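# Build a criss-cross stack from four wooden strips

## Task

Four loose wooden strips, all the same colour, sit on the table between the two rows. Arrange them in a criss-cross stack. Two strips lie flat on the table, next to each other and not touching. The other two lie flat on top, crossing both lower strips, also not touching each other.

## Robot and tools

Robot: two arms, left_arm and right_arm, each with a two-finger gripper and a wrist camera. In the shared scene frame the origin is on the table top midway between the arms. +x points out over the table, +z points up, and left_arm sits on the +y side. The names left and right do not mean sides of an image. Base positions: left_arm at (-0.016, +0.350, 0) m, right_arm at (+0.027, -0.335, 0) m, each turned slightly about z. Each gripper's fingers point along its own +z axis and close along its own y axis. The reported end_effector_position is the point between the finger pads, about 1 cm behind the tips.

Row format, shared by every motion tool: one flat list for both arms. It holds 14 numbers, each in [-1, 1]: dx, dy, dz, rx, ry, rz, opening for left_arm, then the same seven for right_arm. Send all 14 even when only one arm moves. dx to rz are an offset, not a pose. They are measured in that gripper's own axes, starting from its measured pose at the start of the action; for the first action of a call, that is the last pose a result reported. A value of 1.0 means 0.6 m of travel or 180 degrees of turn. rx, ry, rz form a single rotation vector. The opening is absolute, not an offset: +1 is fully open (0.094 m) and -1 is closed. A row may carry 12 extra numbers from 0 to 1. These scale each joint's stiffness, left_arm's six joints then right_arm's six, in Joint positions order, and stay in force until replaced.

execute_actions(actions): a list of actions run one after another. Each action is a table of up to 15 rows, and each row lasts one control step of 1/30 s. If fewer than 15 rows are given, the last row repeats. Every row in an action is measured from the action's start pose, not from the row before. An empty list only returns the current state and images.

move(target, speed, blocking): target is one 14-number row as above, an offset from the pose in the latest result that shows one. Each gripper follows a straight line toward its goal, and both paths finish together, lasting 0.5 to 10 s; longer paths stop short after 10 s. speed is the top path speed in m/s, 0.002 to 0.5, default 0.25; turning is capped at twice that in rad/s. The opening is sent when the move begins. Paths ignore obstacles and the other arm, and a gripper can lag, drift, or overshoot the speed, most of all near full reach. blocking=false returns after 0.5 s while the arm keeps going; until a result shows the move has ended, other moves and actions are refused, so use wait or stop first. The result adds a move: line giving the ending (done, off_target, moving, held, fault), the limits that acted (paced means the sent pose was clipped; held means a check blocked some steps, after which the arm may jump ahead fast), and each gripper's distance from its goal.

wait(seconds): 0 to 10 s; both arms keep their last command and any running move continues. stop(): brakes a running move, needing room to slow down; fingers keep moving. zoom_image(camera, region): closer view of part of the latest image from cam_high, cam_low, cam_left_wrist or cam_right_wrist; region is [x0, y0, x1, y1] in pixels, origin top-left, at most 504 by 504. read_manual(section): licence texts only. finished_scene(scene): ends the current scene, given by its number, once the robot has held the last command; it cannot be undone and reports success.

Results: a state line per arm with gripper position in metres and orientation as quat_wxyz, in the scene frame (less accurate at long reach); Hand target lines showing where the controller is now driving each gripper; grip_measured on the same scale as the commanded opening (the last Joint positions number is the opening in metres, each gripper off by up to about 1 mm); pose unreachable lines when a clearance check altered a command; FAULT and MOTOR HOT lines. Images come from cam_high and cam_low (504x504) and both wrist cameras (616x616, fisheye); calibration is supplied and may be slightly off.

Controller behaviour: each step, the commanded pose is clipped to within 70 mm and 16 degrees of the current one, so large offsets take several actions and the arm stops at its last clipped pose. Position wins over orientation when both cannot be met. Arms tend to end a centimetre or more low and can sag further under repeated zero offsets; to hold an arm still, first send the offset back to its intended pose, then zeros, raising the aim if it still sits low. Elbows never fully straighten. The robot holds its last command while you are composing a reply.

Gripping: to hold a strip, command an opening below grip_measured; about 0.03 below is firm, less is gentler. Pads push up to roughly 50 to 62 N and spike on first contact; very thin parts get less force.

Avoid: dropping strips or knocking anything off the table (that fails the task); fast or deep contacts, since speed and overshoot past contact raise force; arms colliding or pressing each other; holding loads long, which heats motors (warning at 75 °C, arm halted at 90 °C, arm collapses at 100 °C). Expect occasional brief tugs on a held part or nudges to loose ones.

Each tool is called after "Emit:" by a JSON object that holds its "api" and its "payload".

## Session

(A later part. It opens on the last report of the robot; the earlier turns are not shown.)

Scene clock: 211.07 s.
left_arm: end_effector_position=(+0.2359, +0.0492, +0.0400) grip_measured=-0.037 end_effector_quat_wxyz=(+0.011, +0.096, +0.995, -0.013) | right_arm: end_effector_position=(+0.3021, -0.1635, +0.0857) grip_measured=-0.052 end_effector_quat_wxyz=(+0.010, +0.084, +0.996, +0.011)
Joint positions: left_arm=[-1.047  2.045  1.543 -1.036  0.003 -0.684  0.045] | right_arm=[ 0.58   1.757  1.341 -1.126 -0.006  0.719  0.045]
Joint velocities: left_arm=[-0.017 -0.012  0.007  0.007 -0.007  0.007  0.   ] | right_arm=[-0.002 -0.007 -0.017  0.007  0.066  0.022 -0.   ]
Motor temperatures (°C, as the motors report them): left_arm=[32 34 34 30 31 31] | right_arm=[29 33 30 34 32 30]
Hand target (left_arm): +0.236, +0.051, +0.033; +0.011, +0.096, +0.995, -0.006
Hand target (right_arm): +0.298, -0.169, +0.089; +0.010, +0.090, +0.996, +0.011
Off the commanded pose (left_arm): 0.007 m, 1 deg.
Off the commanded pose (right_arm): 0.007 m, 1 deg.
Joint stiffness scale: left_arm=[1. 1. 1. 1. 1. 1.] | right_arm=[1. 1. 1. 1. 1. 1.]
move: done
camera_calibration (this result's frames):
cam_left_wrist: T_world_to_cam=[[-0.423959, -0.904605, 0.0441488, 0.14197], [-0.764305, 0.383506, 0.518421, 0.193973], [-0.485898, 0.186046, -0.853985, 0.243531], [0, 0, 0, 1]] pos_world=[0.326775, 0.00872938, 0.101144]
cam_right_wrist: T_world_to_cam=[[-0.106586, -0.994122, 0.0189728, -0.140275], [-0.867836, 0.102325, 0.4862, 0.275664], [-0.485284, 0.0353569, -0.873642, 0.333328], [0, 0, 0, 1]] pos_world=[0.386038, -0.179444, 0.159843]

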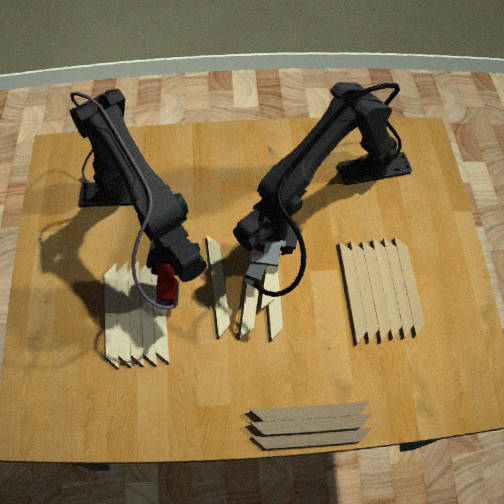

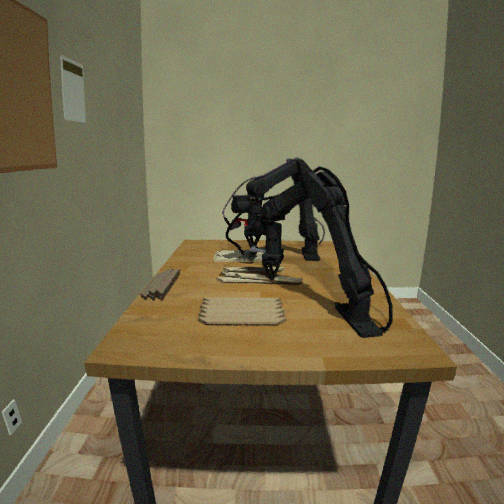

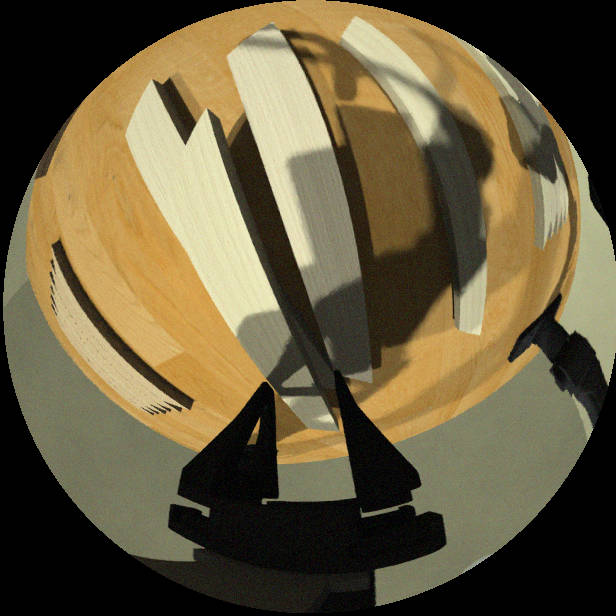

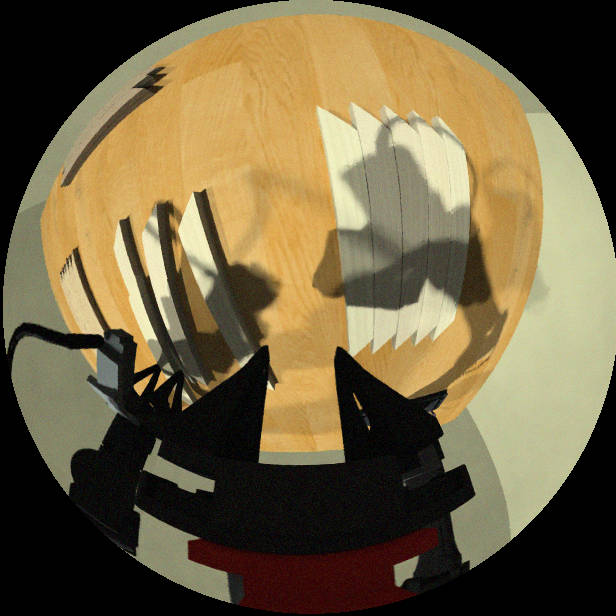

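Emit:
{"api": "move", "payload": {"target": [0.0007,0.0097,0.0231,-0.0057,0.0038,0,0.16,0.005,-0.01,-0.0055,0,0,0.004,-0.05], "speed": 0.025}}

Scene clock: 216.87 s.
left_arm: end_effector_position=(+0.2357, +0.0494, +0.0371) grip_measured=+0.157 end_effector_quat_wxyz=(+0.012, +0.097, +0.995, -0.013) | right_arm: end_effector_position=(+0.3021, -0.1635, +0.0857) grip_measured=-0.052 end_effector_quat_wxyz=(+0.010, +0.084, +0.996, +0.011)
Joint positions: left_arm=[-1.047  2.045  1.531 -1.021  0.003 -0.682  0.054] | right_arm=[ 0.58   1.757  1.341 -1.126 -0.006  0.719  0.045]
Joint velocities: left_arm=[ 0.017 -0.012  0.027  0.051 -0.051 -0.037 -0.001] | right_arm=[-0.002 -0.002 -0.017  0.007  0.022  0.007  0.001]
Motor temperatures (°C, as the motors report them): left_arm=[32 34 34 30 31 31] | right_arm=[29 33 30 34 32 30]
Hand target (left_arm): +0.237, +0.055, +0.026; +0.006, +0.096, +0.995, -0.003
Hand target (right_arm): +0.298, -0.169, +0.089; +0.010, +0.090, +0.996, +0.011
Off the commanded pose (left_arm): 0.012 m, 1 deg.
Off the commanded pose (right_arm): 0.007 m, 1 deg.
Joint stiffness scale: left_arm=[1. 1. 1. 1. 1. 1.] | right_arm=[1. 1. 1. 1. 1. 1.]
move: off_target (left_arm)
camera_calibration (this result's frames):
cam_left_wrist: T_world_to_cam=[[-0.426084, -0.903569, 0.0448862, 0.142667], [-0.76409, 0.385989, 0.516893, 0.195121], [-0.484374, 0.185943, -0.854872, 0.240533], [0, 0, 0, 1]] pos_world=[0.326386, 0.00886973, 0.0983647]
cam_right_wrist: T_world_to_cam=[[-0.106586, -0.994122, 0.0189728, -0.140275], [-0.867836, 0.102325, 0.4862, 0.275664], [-0.485284, 0.0353569, -0.873642, 0.333328], [0, 0, 0, 1]] pos_world=[0.386038, -0.179444, 0.159843]

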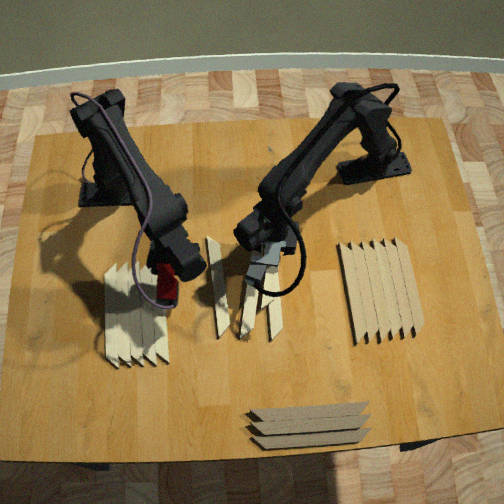

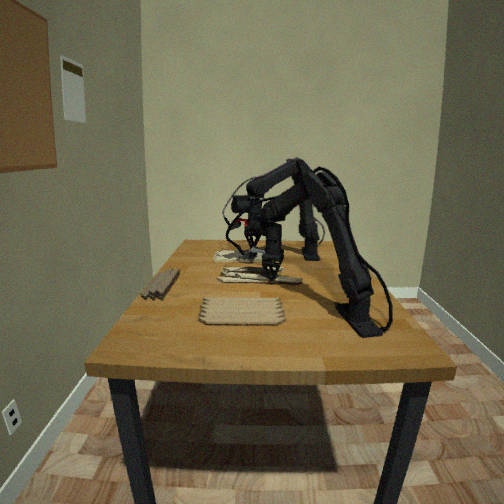

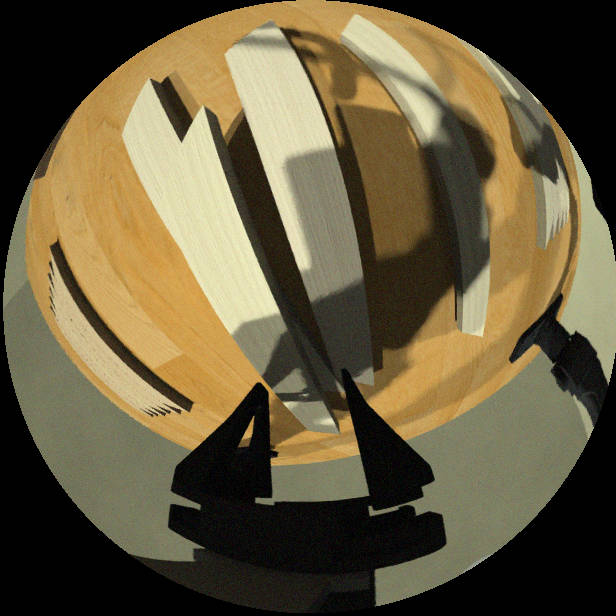

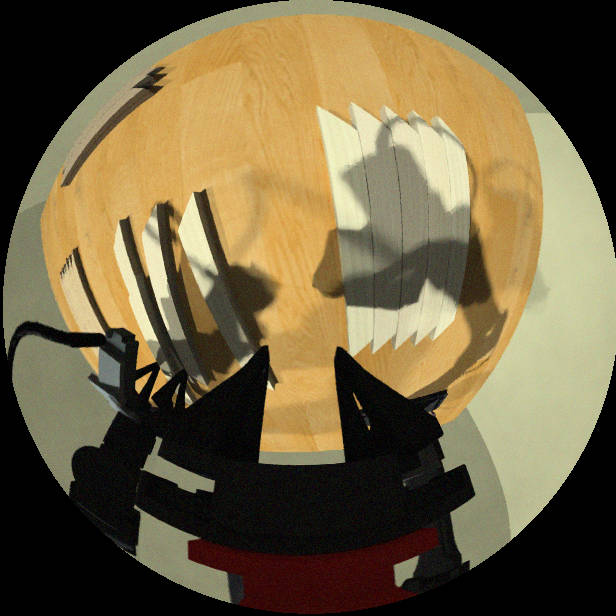

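Emit:
{"api": "zoom_image", "payload": {"camera": "cam_low", "region": [240, 255, 310, 295]}}

Emit:
{"api": "zoom_image", "payload": {"camera": "cam_right_wrist", "region": [110, 320, 230, 420]}}

Region (240, 255, 310, 295) of cam_low's 504x504 image, scaled by 7.200, with more detail than that image has; it fills the top 288 rows of this view, and the rest is white.

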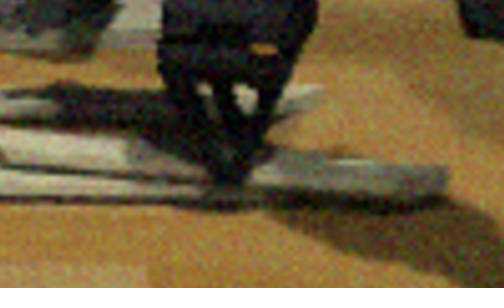

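Region (110, 320, 230, 420) of cam_right_wrist's 616x616 image, scaled by 4.200, with more detail than that image has.

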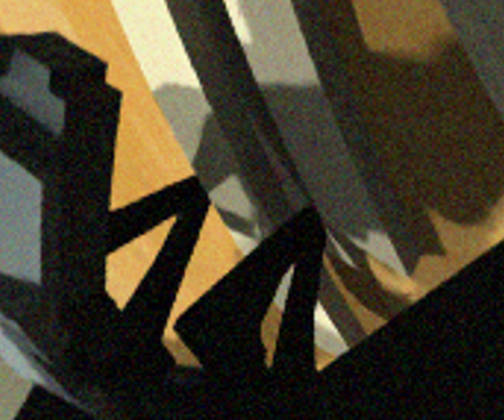

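Emit:
{"api": "move", "payload": {"target": [0.0003,0.0102,0.0283,-0.0064,0.0038,0,0.16,0.005,-0.01,-0.0055,0,0,0.004,-0.05], "speed": 0.03}}

Scene clock: 220.97 s.
left_arm: end_effector_position=(+0.2355, +0.0502, +0.0291) grip_measured=+0.157 end_effector_quat_wxyz=(+0.010, +0.098, +0.995, -0.011) | right_arm: end_effector_position=(+0.3021, -0.1635, +0.0857) grip_measured=-0.052 end_effector_quat_wxyz=(+0.010, +0.084, +0.996, +0.011)
Joint positions: left_arm=[-1.047  2.056  1.516 -1.     0.001 -0.679  0.054] | right_arm=[ 0.58   1.757  1.341 -1.126 -0.006  0.719  0.045]
Joint velocities: left_arm=[-0.007 -0.002 -0.017  0.007 -0.051  0.037 -0.001] | right_arm=[ 0.017  0.002 -0.002 -0.066 -0.037 -0.066 -0.001]
Motor temperatures (°C, as the motors report them): left_arm=[32 34 33 30 31 31] | right_arm=[29 33 30 33 32 30]
Hand target (left_arm): +0.237, +0.055, +0.020; +0.007, +0.097, +0.995, -0.003
Hand target (right_arm): +0.298, -0.169, +0.089; +0.010, +0.090, +0.996, +0.011
Off the commanded pose (left_arm): 0.010 m, 1 deg.
Off the commanded pose (right_arm): 0.007 m, 1 deg.
Joint stiffness scale: left_arm=[1. 1. 1. 1. 1. 1.] | right_arm=[1. 1. 1. 1. 1. 1.]
move: done
camera_calibration (this result's frames):
cam_left_wrist: T_world_to_cam=[[-0.427655, -0.902995, 0.0413753, 0.144074], [-0.761957, 0.384731, 0.520964, 0.198283], [-0.486346, 0.191267, -0.852575, 0.233614], [0, 0, 0, 1]] pos_world=[0.326315, 0.00913025, 0.089914]
cam_right_wrist: T_world_to_cam=[[-0.106586, -0.994122, 0.0189728, -0.140275], [-0.867836, 0.102325, 0.4862, 0.275664], [-0.485284, 0.0353569, -0.873642, 0.333328], [0, 0, 0, 1]] pos_world=[0.386038, -0.179444, 0.159843]

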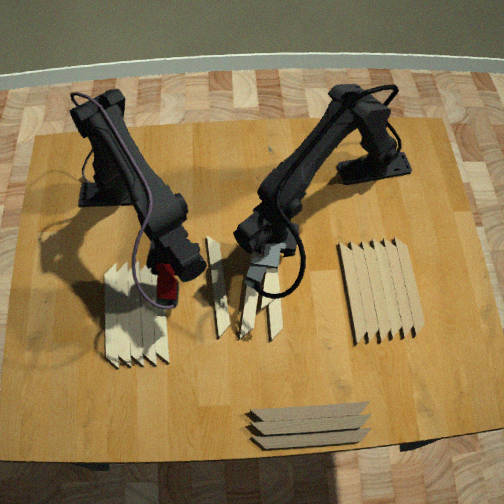

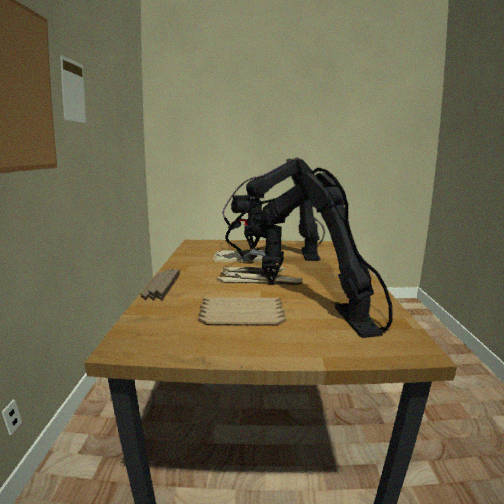

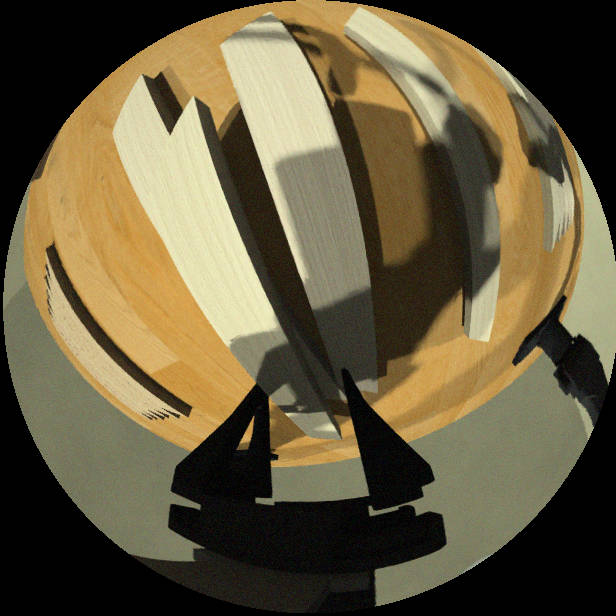

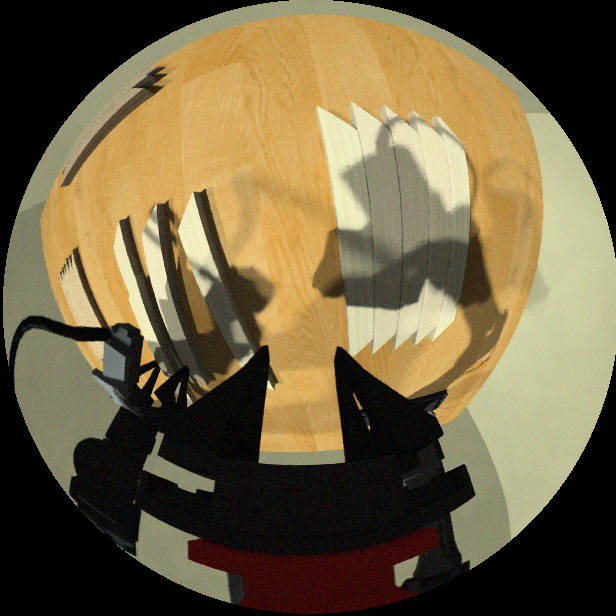

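Emit:
{"api": "zoom_image", "payload": {"camera": "cam_left_wrist", "region": [220, 300, 400, 460]}}

Emit:
{"api": "zoom_image", "payload": {"camera": "cam_low", "region": [240, 255, 310, 295]}}

Region (220, 300, 400, 460) of cam_left_wrist's 616x616 image, scaled by 2.800, with more detail than that image has.

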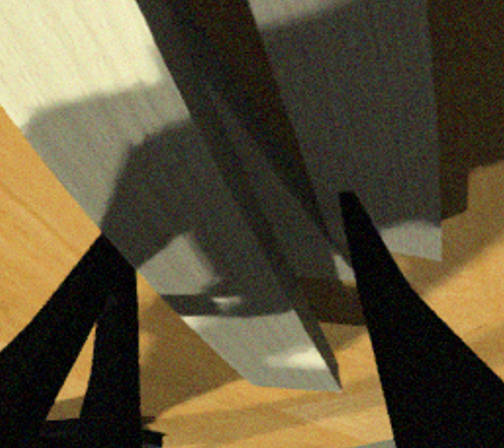

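Region (240, 255, 310, 295) of cam_low's 504x504 image, scaled by 7.200, with more detail than that image has; it fills the top 288 rows of this view, and the rest is white.

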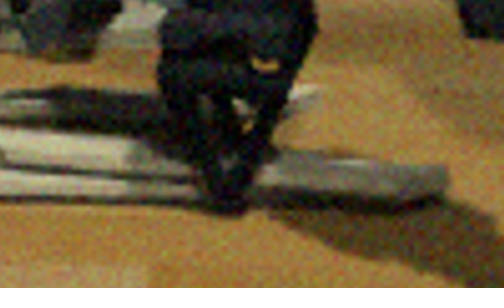

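Emit:
{"api": "execute_actions", "payload": {"actions": [[[0,0.008,0.006,-0.005,0.002,0,0.12,0.005,-0.01,-0.0055,0,0,0.004,-0.05],[0,0.008,0.006,-0.005,0.002,0,0.08,0.005,-0.01,-0.0055,0,0,0.004,-0.05],[0,0.008,0.006,-0.005,0.002,0,0.04,0.005,-0.01,-0.0055,0,0,0.004,-0.05],[0,0.008,0.006,-0.005,0.002,0,0.0,0.005,-0.01,-0.0055,0,0,0.004,-0.05],[0,0.008,0.006,-0.005,0.002,0,-0.04,0.005,-0.01,-0.0055,0,0,0.004,-0.05],[0,0.008,0.006,-0.005,0.002,0,-0.08,0.005,-0.01,-0.0055,0,0,0.004,-0.05],[0,0.008,0.006,-0.005,0.002,0,-0.12,0.005,-0.01,-0.0055,0,0,0.004,-0.05],[0,0.008,0.006,-0.005,0.002,0,-0.16,0.005,-0.01,-0.0055,0,0,0.004,-0.05],[0,0.008,0.006,-0.005,0.002,0,-0.20,0.005,-0.01,-0.0055,0,0,0.004,-0.05],[0,0.008,0.006,-0.005,0.002,0,-0.24,0.005,-0.01,-0.0055,0,0,0.004,-0.05],[0,0.008,0.006,-0.005,0.002,0,-0.28,0.005,-0.01,-0.0055,0,0,0.004,-0.05],[0,0.008,0.006,-0.005,0.002,0,-0.31,0.005,-0.01,-0.0055,0,0,0.004,-0.05],[0,0.008,0.006,-0.005,0.002,0,-0.34,0.005,-0.01,-0.0055,0,0,0.004,-0.05],[0,0.008,0.006,-0.005,0.002,0,-0.36,0.005,-0.01,-0.0055,0,0,0.004,-0.05],[0,0.008,0.006,-0.005,0.002,0,-0.38,0.005,-0.01,-0.0055,0,0,0.004,-0.05]],[[0,0.008,0.006,-0.005,0.002,0,-0.40,0.005,-0.01,-0.0055,0,0,0.004,-0.05],[0,0.008,0.006,-0.005,0.002,0,-0.41,0.005,-0.01,-0.0055,0,0,0.004,-0.05],[0,0.008,0.006,-0.005,0.002,0,-0.42,0.005,-0.01,-0.0055,0,0,0.004,-0.05],[0,0.008,0.006,-0.005,0.002,0,-0.43,0.005,-0.01,-0.0055,0,0,0.004,-0.05],[0,0.008,0.006,-0.005,0.002,0,-0.44,0.005,-0.01,-0.0055,0,0,0.004,-0.05],[0,0.008,0.006,-0.005,0.002,0,-0.45,0.005,-0.01,-0.0055,0,0,0.004,-0.05],[0,0.008,0.006,-0.005,0.002,0,-0.46,0.005,-0.01,-0.0055,0,0,0.004,-0.05],[0,0.008,0.006,-0.005,0.002,0,-0.47,0.005,-0.01,-0.0055,0,0,0.004,-0.05]]]}}

Scene clock: 233.13 s.
left_arm: end_effector_position=(+0.2354, +0.0500, +0.0291) grip_measured=-0.443 end_effector_quat_wxyz=(+0.010, +0.099, +0.995, -0.011) | right_arm: end_effector_position=(+0.3021, -0.1635, +0.0857) grip_measured=-0.052 end_effector_quat_wxyz=(+0.010, +0.084, +0.996, +0.011)
Joint positions: left_arm=[-1.047  2.056  1.516 -1.     0.003 -0.678  0.026] | right_arm=[ 0.58   1.757  1.341 -1.126 -0.006  0.719  0.045]
Joint velocities: left_arm=[-0.002  0.002  0.007 -0.007 -0.066  0.007 -0.001] | right_arm=[-0.007  0.002  0.012  0.022 -0.007  0.037 -0.   ]
Motor temperatures (°C, as the motors report them): left_arm=[32 34 33 30 31 31] | right_arm=[29 33 30 33 32 30]
Hand target (left_arm): +0.236, +0.055, +0.025; +0.008, +0.099, +0.995, -0.003
Hand target (right_arm): +0.298, -0.169, +0.089; +0.010, +0.090, +0.996, +0.011
Off the commanded pose (left_arm): 0.006 m, 1 deg.
Off the commanded pose (right_arm): 0.007 m, 1 deg.
Joint stiffness scale: left_arm=[1. 1. 1. 1. 1. 1.] | right_arm=[1. 1. 1. 1. 1. 1.]
camera_calibration (this result's frames):
cam_left_wrist: T_world_to_cam=[[-0.429027, -0.902297, 0.0423727, 0.144149], [-0.760917, 0.386286, 0.521333, 0.197881], [-0.486765, 0.191424, -0.852301, 0.233646], [0, 0, 0, 1]] pos_world=[0.326145, 0.008901, 0.089867]
cam_right_wrist: T_world_to_cam=[[-0.106586, -0.994122, 0.0189728, -0.140275], [-0.867836, 0.102325, 0.4862, 0.275664], [-0.485284, 0.0353569, -0.873642, 0.333328], [0, 0, 0, 1]] pos_world=[0.386038, -0.179444, 0.159843]

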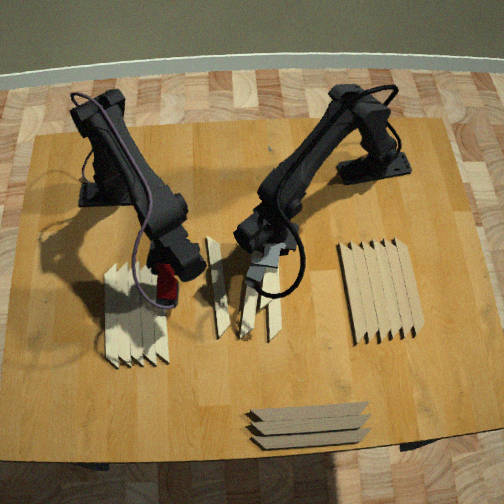

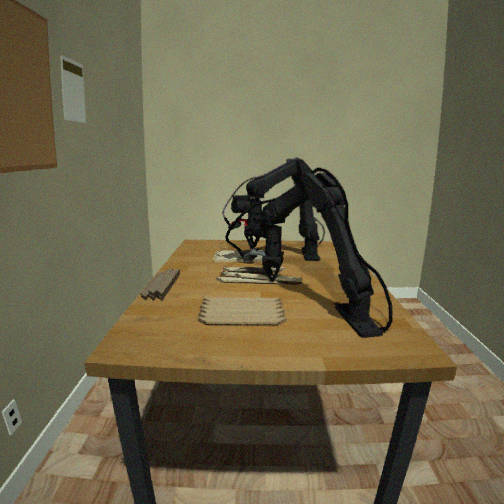

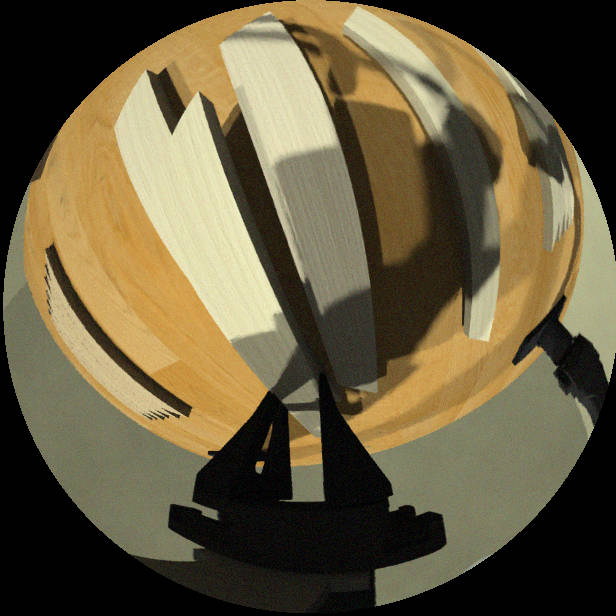

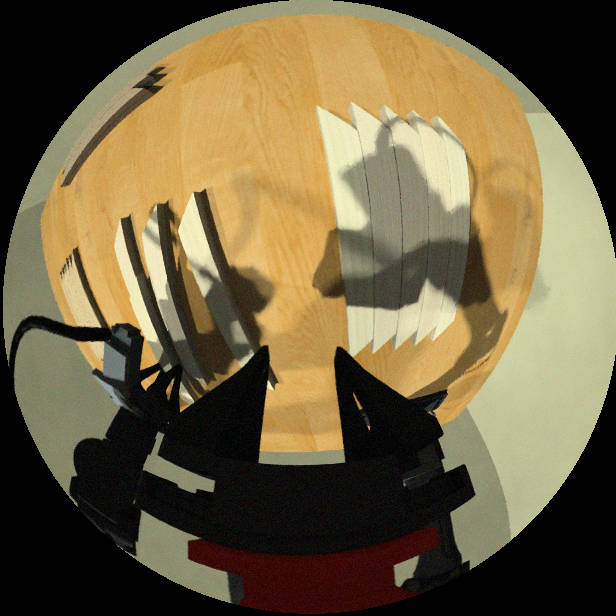

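Emit:
{"api": "move", "payload": {"target": [0,0,-0.095,-0.004,0.002,0,-0.475,0.005,-0.01,-0.0055,0,0,0.004,-0.05], "speed": 0.1}}

Scene clock: 246.10 s.
left_arm: end_effector_position=(+0.2306, +0.0558, +0.0724) grip_measured=-0.443 end_effector_quat_wxyz=(-0.008, +0.099, +0.995, +0.006) | right_arm: end_effector_position=(+0.3021, -0.1635, +0.0857) grip_measured=-0.052 end_effector_quat_wxyz=(+0.010, +0.084, +0.996, +0.011)
Joint positions: left_arm=[-1.047  2.038  1.665 -1.217  0.003 -0.678  0.026] | right_arm=[ 0.58   1.757  1.341 -1.126 -0.006  0.719  0.045]
Joint velocities: left_arm=[ 0.002 -0.007  0.027 -0.051  0.007 -0.037 -0.   ] | right_arm=[-0.002  0.002  0.002 -0.022  0.051 -0.066 -0.   ]
Motor temperatures (°C, as the motors report them): left_arm=[32 35 33 30 31 31] | right_arm=[29 33 30 33 32 30]
Hand target (left_arm): +0.235, +0.052, +0.086; +0.007, +0.099, +0.995, -0.005
Hand target (right_arm): +0.298, -0.169, +0.089; +0.010, +0.090, +0.996, +0.011
Off the commanded pose (left_arm): 0.015 m, 2 deg.
Off the commanded pose (right_arm): 0.007 m, 1 deg.
Joint stiffness scale: left_arm=[1. 1. 1. 1. 1. 1.] | right_arm=[1. 1. 1. 1. 1. 1.]
move: off_target (left_arm)
camera_calibration (this result's frames):
cam_left_wrist: T_world_to_cam=[[-0.428017, -0.903509, 0.0217297, 0.146759], [-0.743895, 0.365854, 0.559259, 0.163901], [-0.513246, 0.223208, -0.828708, 0.269815], [0, 0, 0, 1]] pos_world=[0.323222, 0.0124098, 0.128746]
cam_right_wrist: T_world_to_cam=[[-0.106586, -0.994122, 0.0189728, -0.140275], [-0.867836, 0.102325, 0.4862, 0.275664], [-0.485284, 0.0353569, -0.873642, 0.333328], [0, 0, 0, 1]] pos_world=[0.386038, -0.179444, 0.159843]

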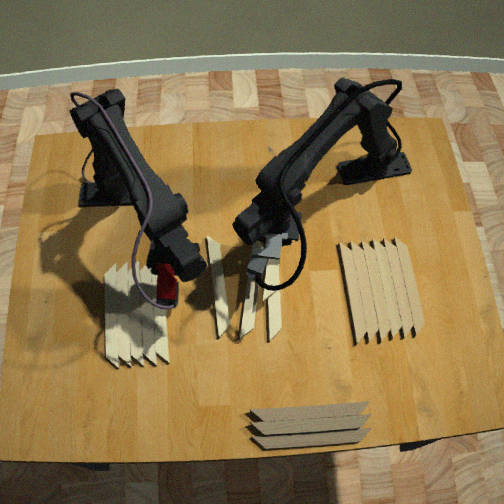

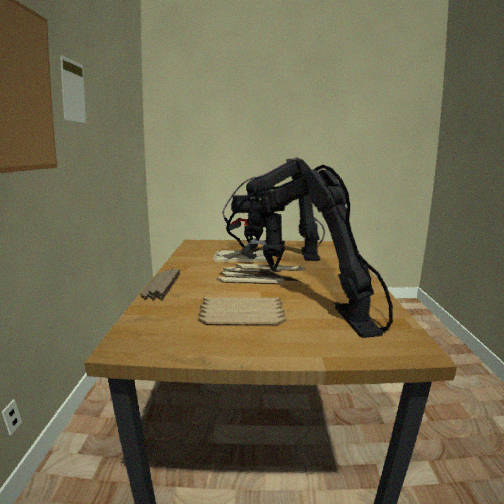

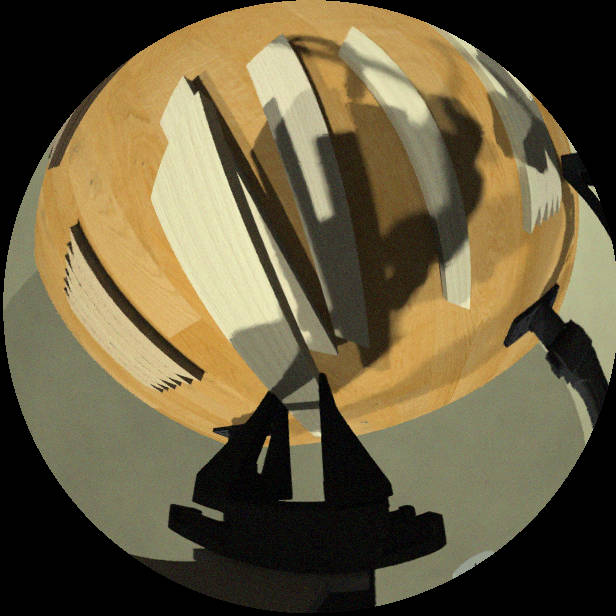

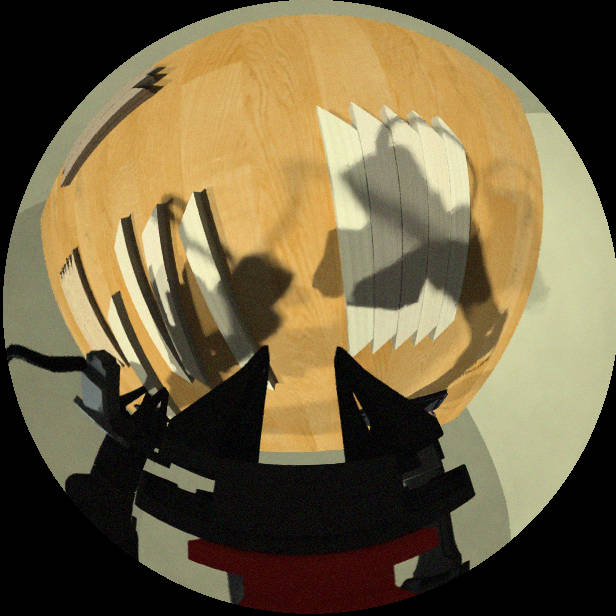

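Emit:
{"api": "move", "payload": {"target": [0.1284,0.3734,-0.0817,-0.0009,-0.0068,0.4258,-0.475,-0.0295,0.2689,0.0364,0.0006,0.0006,0.0037,-0.1], "speed": 0.35}}

Scene clock: 252.83 s.
left_arm: end_effector_position=(+0.2103, +0.2905, +0.1240) grip_measured=-0.443 end_effector_quat_wxyz=(-0.005, +0.695, +0.719, +0.012) | right_arm: end_effector_position=(+0.3473, -0.0108, +0.0621) grip_measured=-0.098 end_effector_quat_wxyz=(+0.003, +0.090, +0.996, +0.009)
Joint positions: left_arm=[-0.454  1.422  1.153 -1.299 -0.027  1.253  0.026] | right_arm=[ 0.816  2.319  2.073 -1.307 -0.006  0.967  0.042]
Joint velocities: left_arm=[-0.017 -0.012 -0.017 -0.007 -0.022  0.007 -0.   ] | right_arm=[ 0.007  0.007 -0.022 -0.037 -0.007 -0.066  0.001]
Motor temperatures (°C, as the motors report them): left_arm=[32 35 33 29 31 31] | right_arm=[29 33 30 33 32 30]
Hand target (left_arm): +0.203, +0.292, +0.125; -0.004, +0.695, +0.719, +0.004
Hand target (right_arm): +0.349, -0.008, +0.069; +0.011, +0.089, +0.996, +0.009
Off the commanded pose (left_arm): 0.010 m, 2 deg.
Off the commanded pose (right_arm): 0.007 m, 1 deg.
Joint stiffness scale: left_arm=[1. 1. 1. 1. 1. 1.] | right_arm=[1. 1. 1. 1. 1. 1.]
move: done
camera_calibration (this result's frames):
cam_left_wrist: T_world_to_cam=[[-0.977859, 0.208026, 0.0227274, 0.141625], [0.18414, 0.80377, 0.565726, -0.289112], [0.0994182, 0.557385, -0.82428, 0.0232641], [0, 0, 0, 1]] pos_world=[0.189413, 0.189951, 0.179516]
cam_right_wrist: T_world_to_cam=[[-0.11833, -0.992666, 0.0247521, 0.0205216], [-0.859347, 0.114863, 0.498326, 0.307136], [-0.497515, 0.0376961, -0.866636, 0.333008], [0, 0, 0, 1]] pos_world=[0.432041, -0.0274606, 0.135035]

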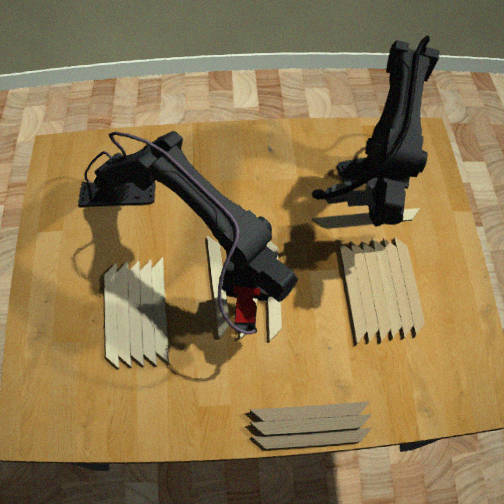

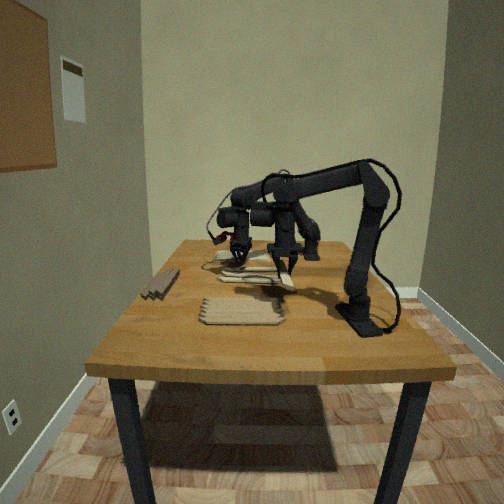

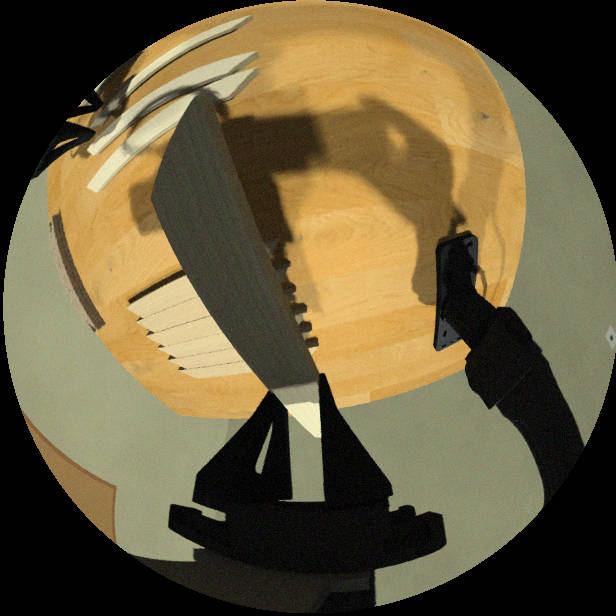

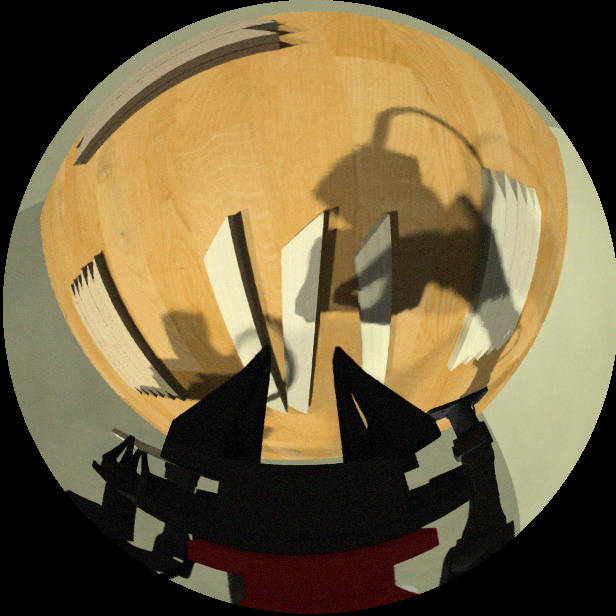

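Emit:
{"api": "zoom_image", "payload": {"camera": "cam_right_wrist", "region": [190, 195, 410, 430]}}

Region (190, 195, 410, 430) of cam_right_wrist's 616x616 image, scaled by 2.145, with more detail than that image has; it fills the left 472 columns of this view, and the rest is white.

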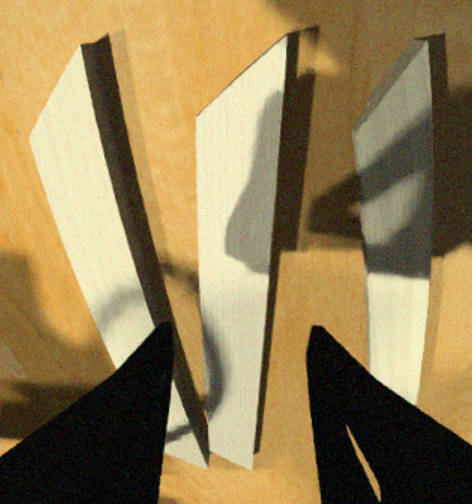

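Emit:
{"api": "move", "payload": {"target": [0.003,-0.0116,-0.002,0,0,0,-0.475,-0.0017,0.0037,0.0736,0.0025,-0.0038,-0.001,-0.1], "speed": 0.06}}

Scene clock: 273.87 s.
left_arm: end_effector_position=(+0.2104, +0.2909, +0.1240) grip_measured=-0.443 end_effector_quat_wxyz=(-0.005, +0.696, +0.718, +0.013) | right_arm: end_effector_position=(+0.3485, -0.0096, +0.0196) grip_measured=-0.098 end_effector_quat_wxyz=(-0.000, +0.090, +0.996, +0.004)
Joint positions: left_arm=[-0.454  1.422  1.153 -1.299 -0.029  1.255  0.026] | right_arm=[ 0.816  2.357  1.969 -1.177 -0.006  0.967  0.042]
Joint velocities: left_arm=[ 0.007 -0.007  0.012 -0.007 -0.022 -0.051  0.   ] | right_arm=[ 0.002  0.012 -0.007  0.051  0.037  0.007 -0.   ]
Motor temperatures (°C, as the motors report them): left_arm=[32 34 33 29 31 31] | right_arm=[29 34 31 33 32 30]
Hand target (left_arm): +0.203, +0.292, +0.125; -0.005, +0.695, +0.719, +0.012
Hand target (right_arm): +0.349, -0.008, +0.018; +0.009, +0.088, +0.996, +0.004
Off the commanded pose (left_arm): 0.007 m, 0 deg.
Off the commanded pose (right_arm): 0.002 m, 1 deg.
Joint stiffness scale: left_arm=[1. 1. 1. 1. 1. 1.] | right_arm=[1. 1. 1. 1. 1. 1.]
move: done
camera_calibration (this result's frames):
cam_left_wrist: T_world_to_cam=[[-0.977312, 0.210588, 0.0226619, 0.140798], [0.186015, 0.802224, 0.567305, -0.289538], [0.101288, 0.558649, -0.823196, 0.0221852], [0, 0, 0, 1]] pos_world=[0.189215, 0.19023, 0.179328]
cam_right_wrist: T_world_to_cam=[[-0.118114, -0.992428, 0.0336886, 0.0226106], [-0.855569, 0.118929, 0.503843, 0.327822], [-0.504035, 0.0306878, -0.863138, 0.298958], [0, 0, 0, 1]] pos_world=[0.43383, -0.0257224, 0.0921092]

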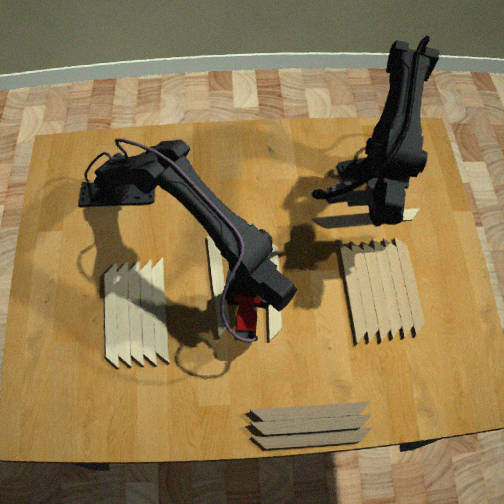

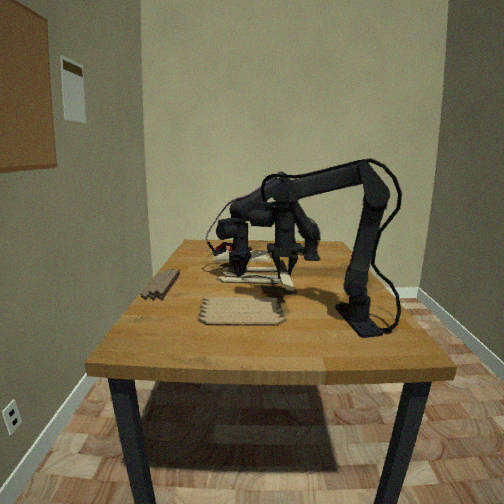

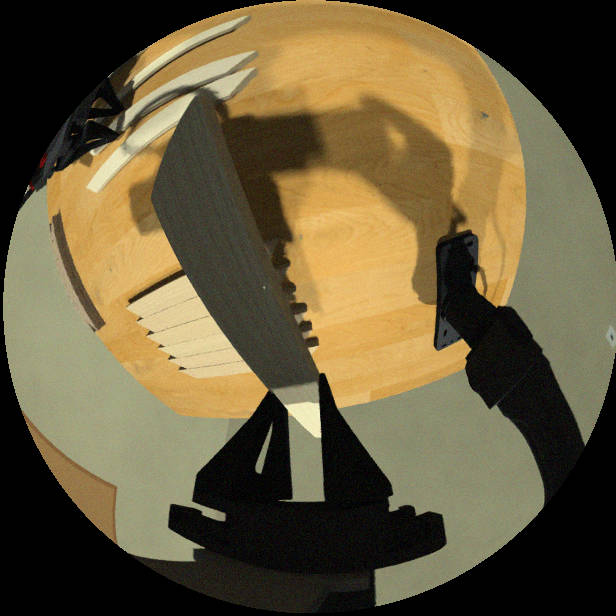

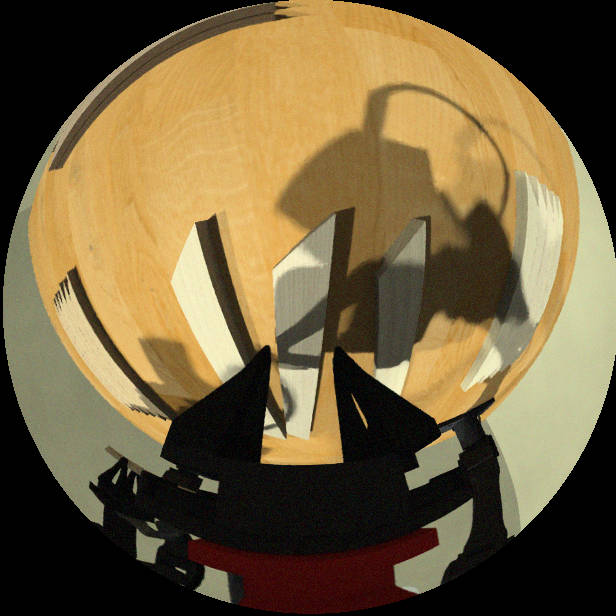

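Emit:
{"api": "execute_actions", "payload": {"actions": []}}

Scene clock: 281.67 s.
left_arm: end_effector_position=(+0.2104, +0.2909, +0.1240) grip_measured=-0.443 end_effector_quat_wxyz=(-0.005, +0.696, +0.718, +0.013) | right_arm: end_effector_position=(+0.3488, -0.0094, +0.0196) grip_measured=-0.098 end_effector_quat_wxyz=(+0.000, +0.090, +0.996, +0.005)
Joint positions: left_arm=[-0.454  1.422  1.153 -1.299 -0.029  1.255  0.026] | right_arm=[ 0.816  2.357  1.969 -1.176 -0.006  0.967  0.042]
Joint velocities: left_arm=[-0.007 -0.012  0.007  0.007  0.051  0.051 -0.001] | right_arm=[ 0.007  0.002 -0.017 -0.022  0.022 -0.022  0.   ]
Motor temperatures (°C, as the motors report them): left_arm=[32 34 33 29 31 31] | right_arm=[29 35 31 33 32 30]
Hand target (left_arm): +0.203, +0.292, +0.125; -0.005, +0.695, +0.719, +0.012
Hand target (right_arm): +0.350, -0.008, +0.018; +0.009, +0.088, +0.996, +0.004
Off the commanded pose (left_arm): 0.007 m, 0 deg.
Off the commanded pose (right_arm): 0.002 m, 1 deg.
Joint stiffness scale: left_arm=[1. 1. 1. 1. 1. 1.] | right_arm=[1. 1. 1. 1. 1. 1.]
camera_calibration (this result's frames):
cam_left_wrist: T_world_to_cam=[[-0.977312, 0.210588, 0.0226619, 0.140798], [0.186015, 0.802224, 0.567305, -0.289538], [0.101288, 0.558649, -0.823196, 0.0221852], [0, 0, 0, 1]] pos_world=[0.189215, 0.19023, 0.179328]
cam_right_wrist: T_world_to_cam=[[-0.118149, -0.992464, 0.0324886, 0.0229445], [-0.856111, 0.118384, 0.503049, 0.328218], [-0.503105, 0.0316211, -0.863647, 0.298781], [0, 0, 0, 1]] pos_world=[0.43402, -0.025532, 0.0921858]

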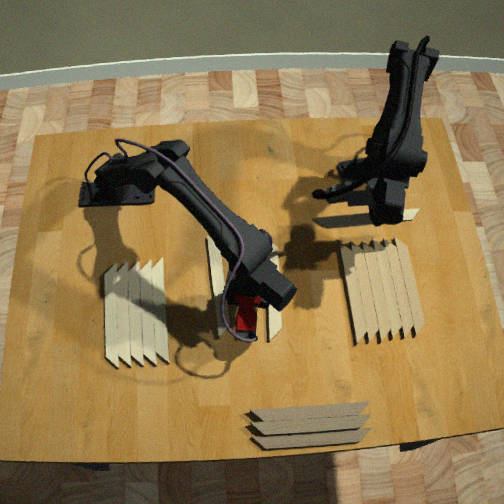

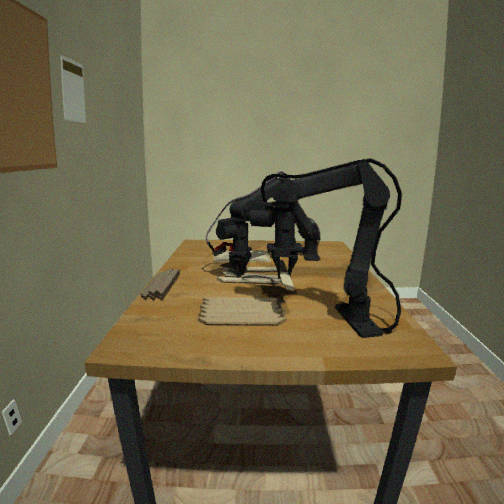

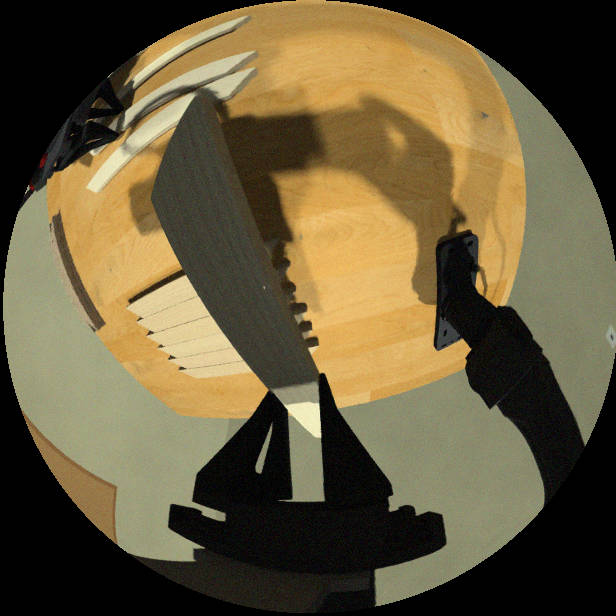

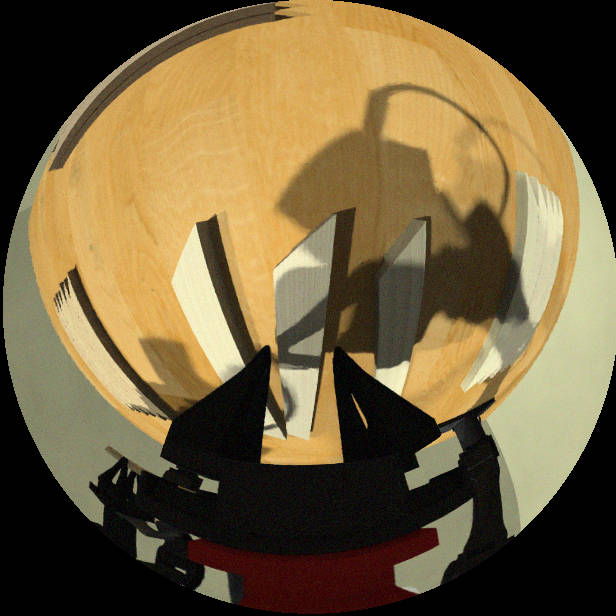

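Emit:
{"api": "move", "payload": {"target": [0.003,-0.0116,-0.002,0,0,0,-0.475, 0,0,0.017,0,0,0,-0.1], "speed": 0.03}}

Scene clock: 283.60 s.
left_arm: end_effector_position=(+0.2105, +0.2912, +0.1240) grip_measured=-0.443 end_effector_quat_wxyz=(-0.006, +0.696, +0.718, +0.014) | right_arm: end_effector_position=(+0.3477, -0.0103, +0.0121) grip_measured=-0.098 end_effector_quat_wxyz=(-0.003, +0.090, +0.996, +0.002)
Joint positions: left_arm=[-0.454  1.422  1.153 -1.299 -0.031  1.255  0.026] | right_arm=[ 0.816  2.366  1.954 -1.16  -0.007  0.967  0.042]
Joint velocities: left_arm=[-0.002 -0.017  0.007 -0.081  0.037  0.051  0.002] | right_arm=[-0.012  0.017  0.012 -0.051 -0.022  0.007  0.   ]
Motor temperatures (°C, as the motors report them): left_arm=[32 34 33 29 31 31] | right_arm=[29 35 31 33 32 30]
Hand target (left_arm): +0.204, +0.292, +0.125; -0.006, +0.696, +0.718, +0.013
Hand target (right_arm): +0.349, -0.009, +0.009; -0.000, +0.090, +0.996, +0.005
Off the commanded pose (left_arm): 0.007 m, 0 deg.
Off the commanded pose (right_arm): 0.003 m, 0 deg.
Joint stiffness scale: left_arm=[1. 1. 1. 1. 1. 1.] | right_arm=[1. 1. 1. 1. 1. 1.]
move: done
camera_calibration (this result's frames):
cam_left_wrist: T_world_to_cam=[[-0.977325, 0.210542, 0.0225256, 0.140855], [0.185708, 0.801185, 0.568872, -0.28965], [0.101724, 0.560156, -0.822118, 0.0213372], [0, 0, 0, 1]] pos_world=[0.189281, 0.190455, 0.179143]
cam_right_wrist: T_world_to_cam=[[-0.117917, -0.992272, 0.0386166, 0.0220164], [-0.852844, 0.121115, 0.507926, 0.33002], [-0.508678, 0.0269591, -0.860535, 0.293602], [0, 0, 0, 1]] pos_world=[0.4334, -0.0260394, 0.084179]

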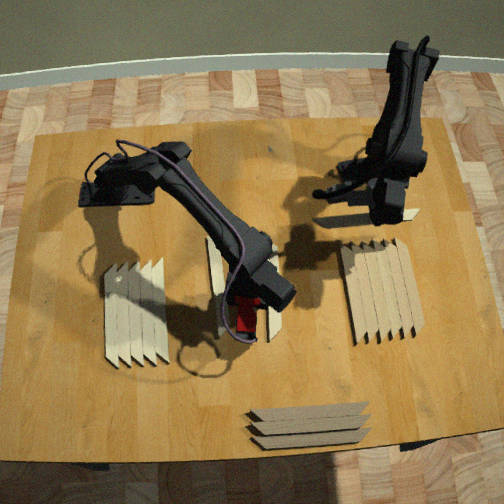

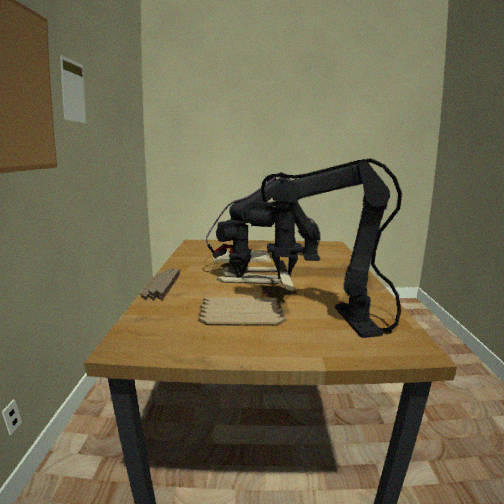

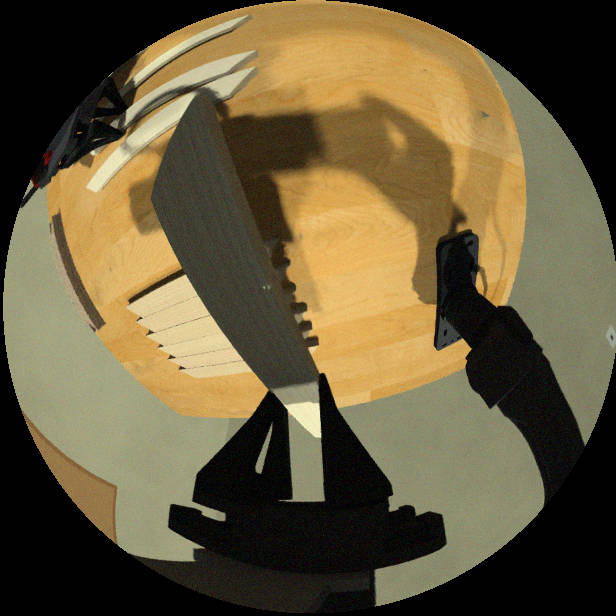

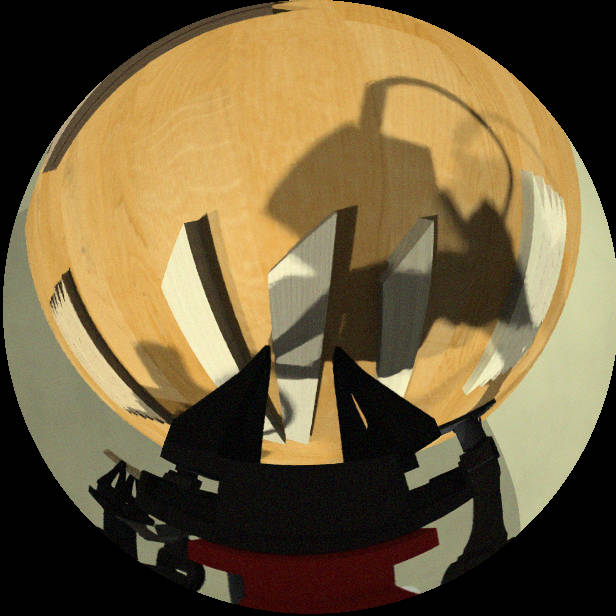

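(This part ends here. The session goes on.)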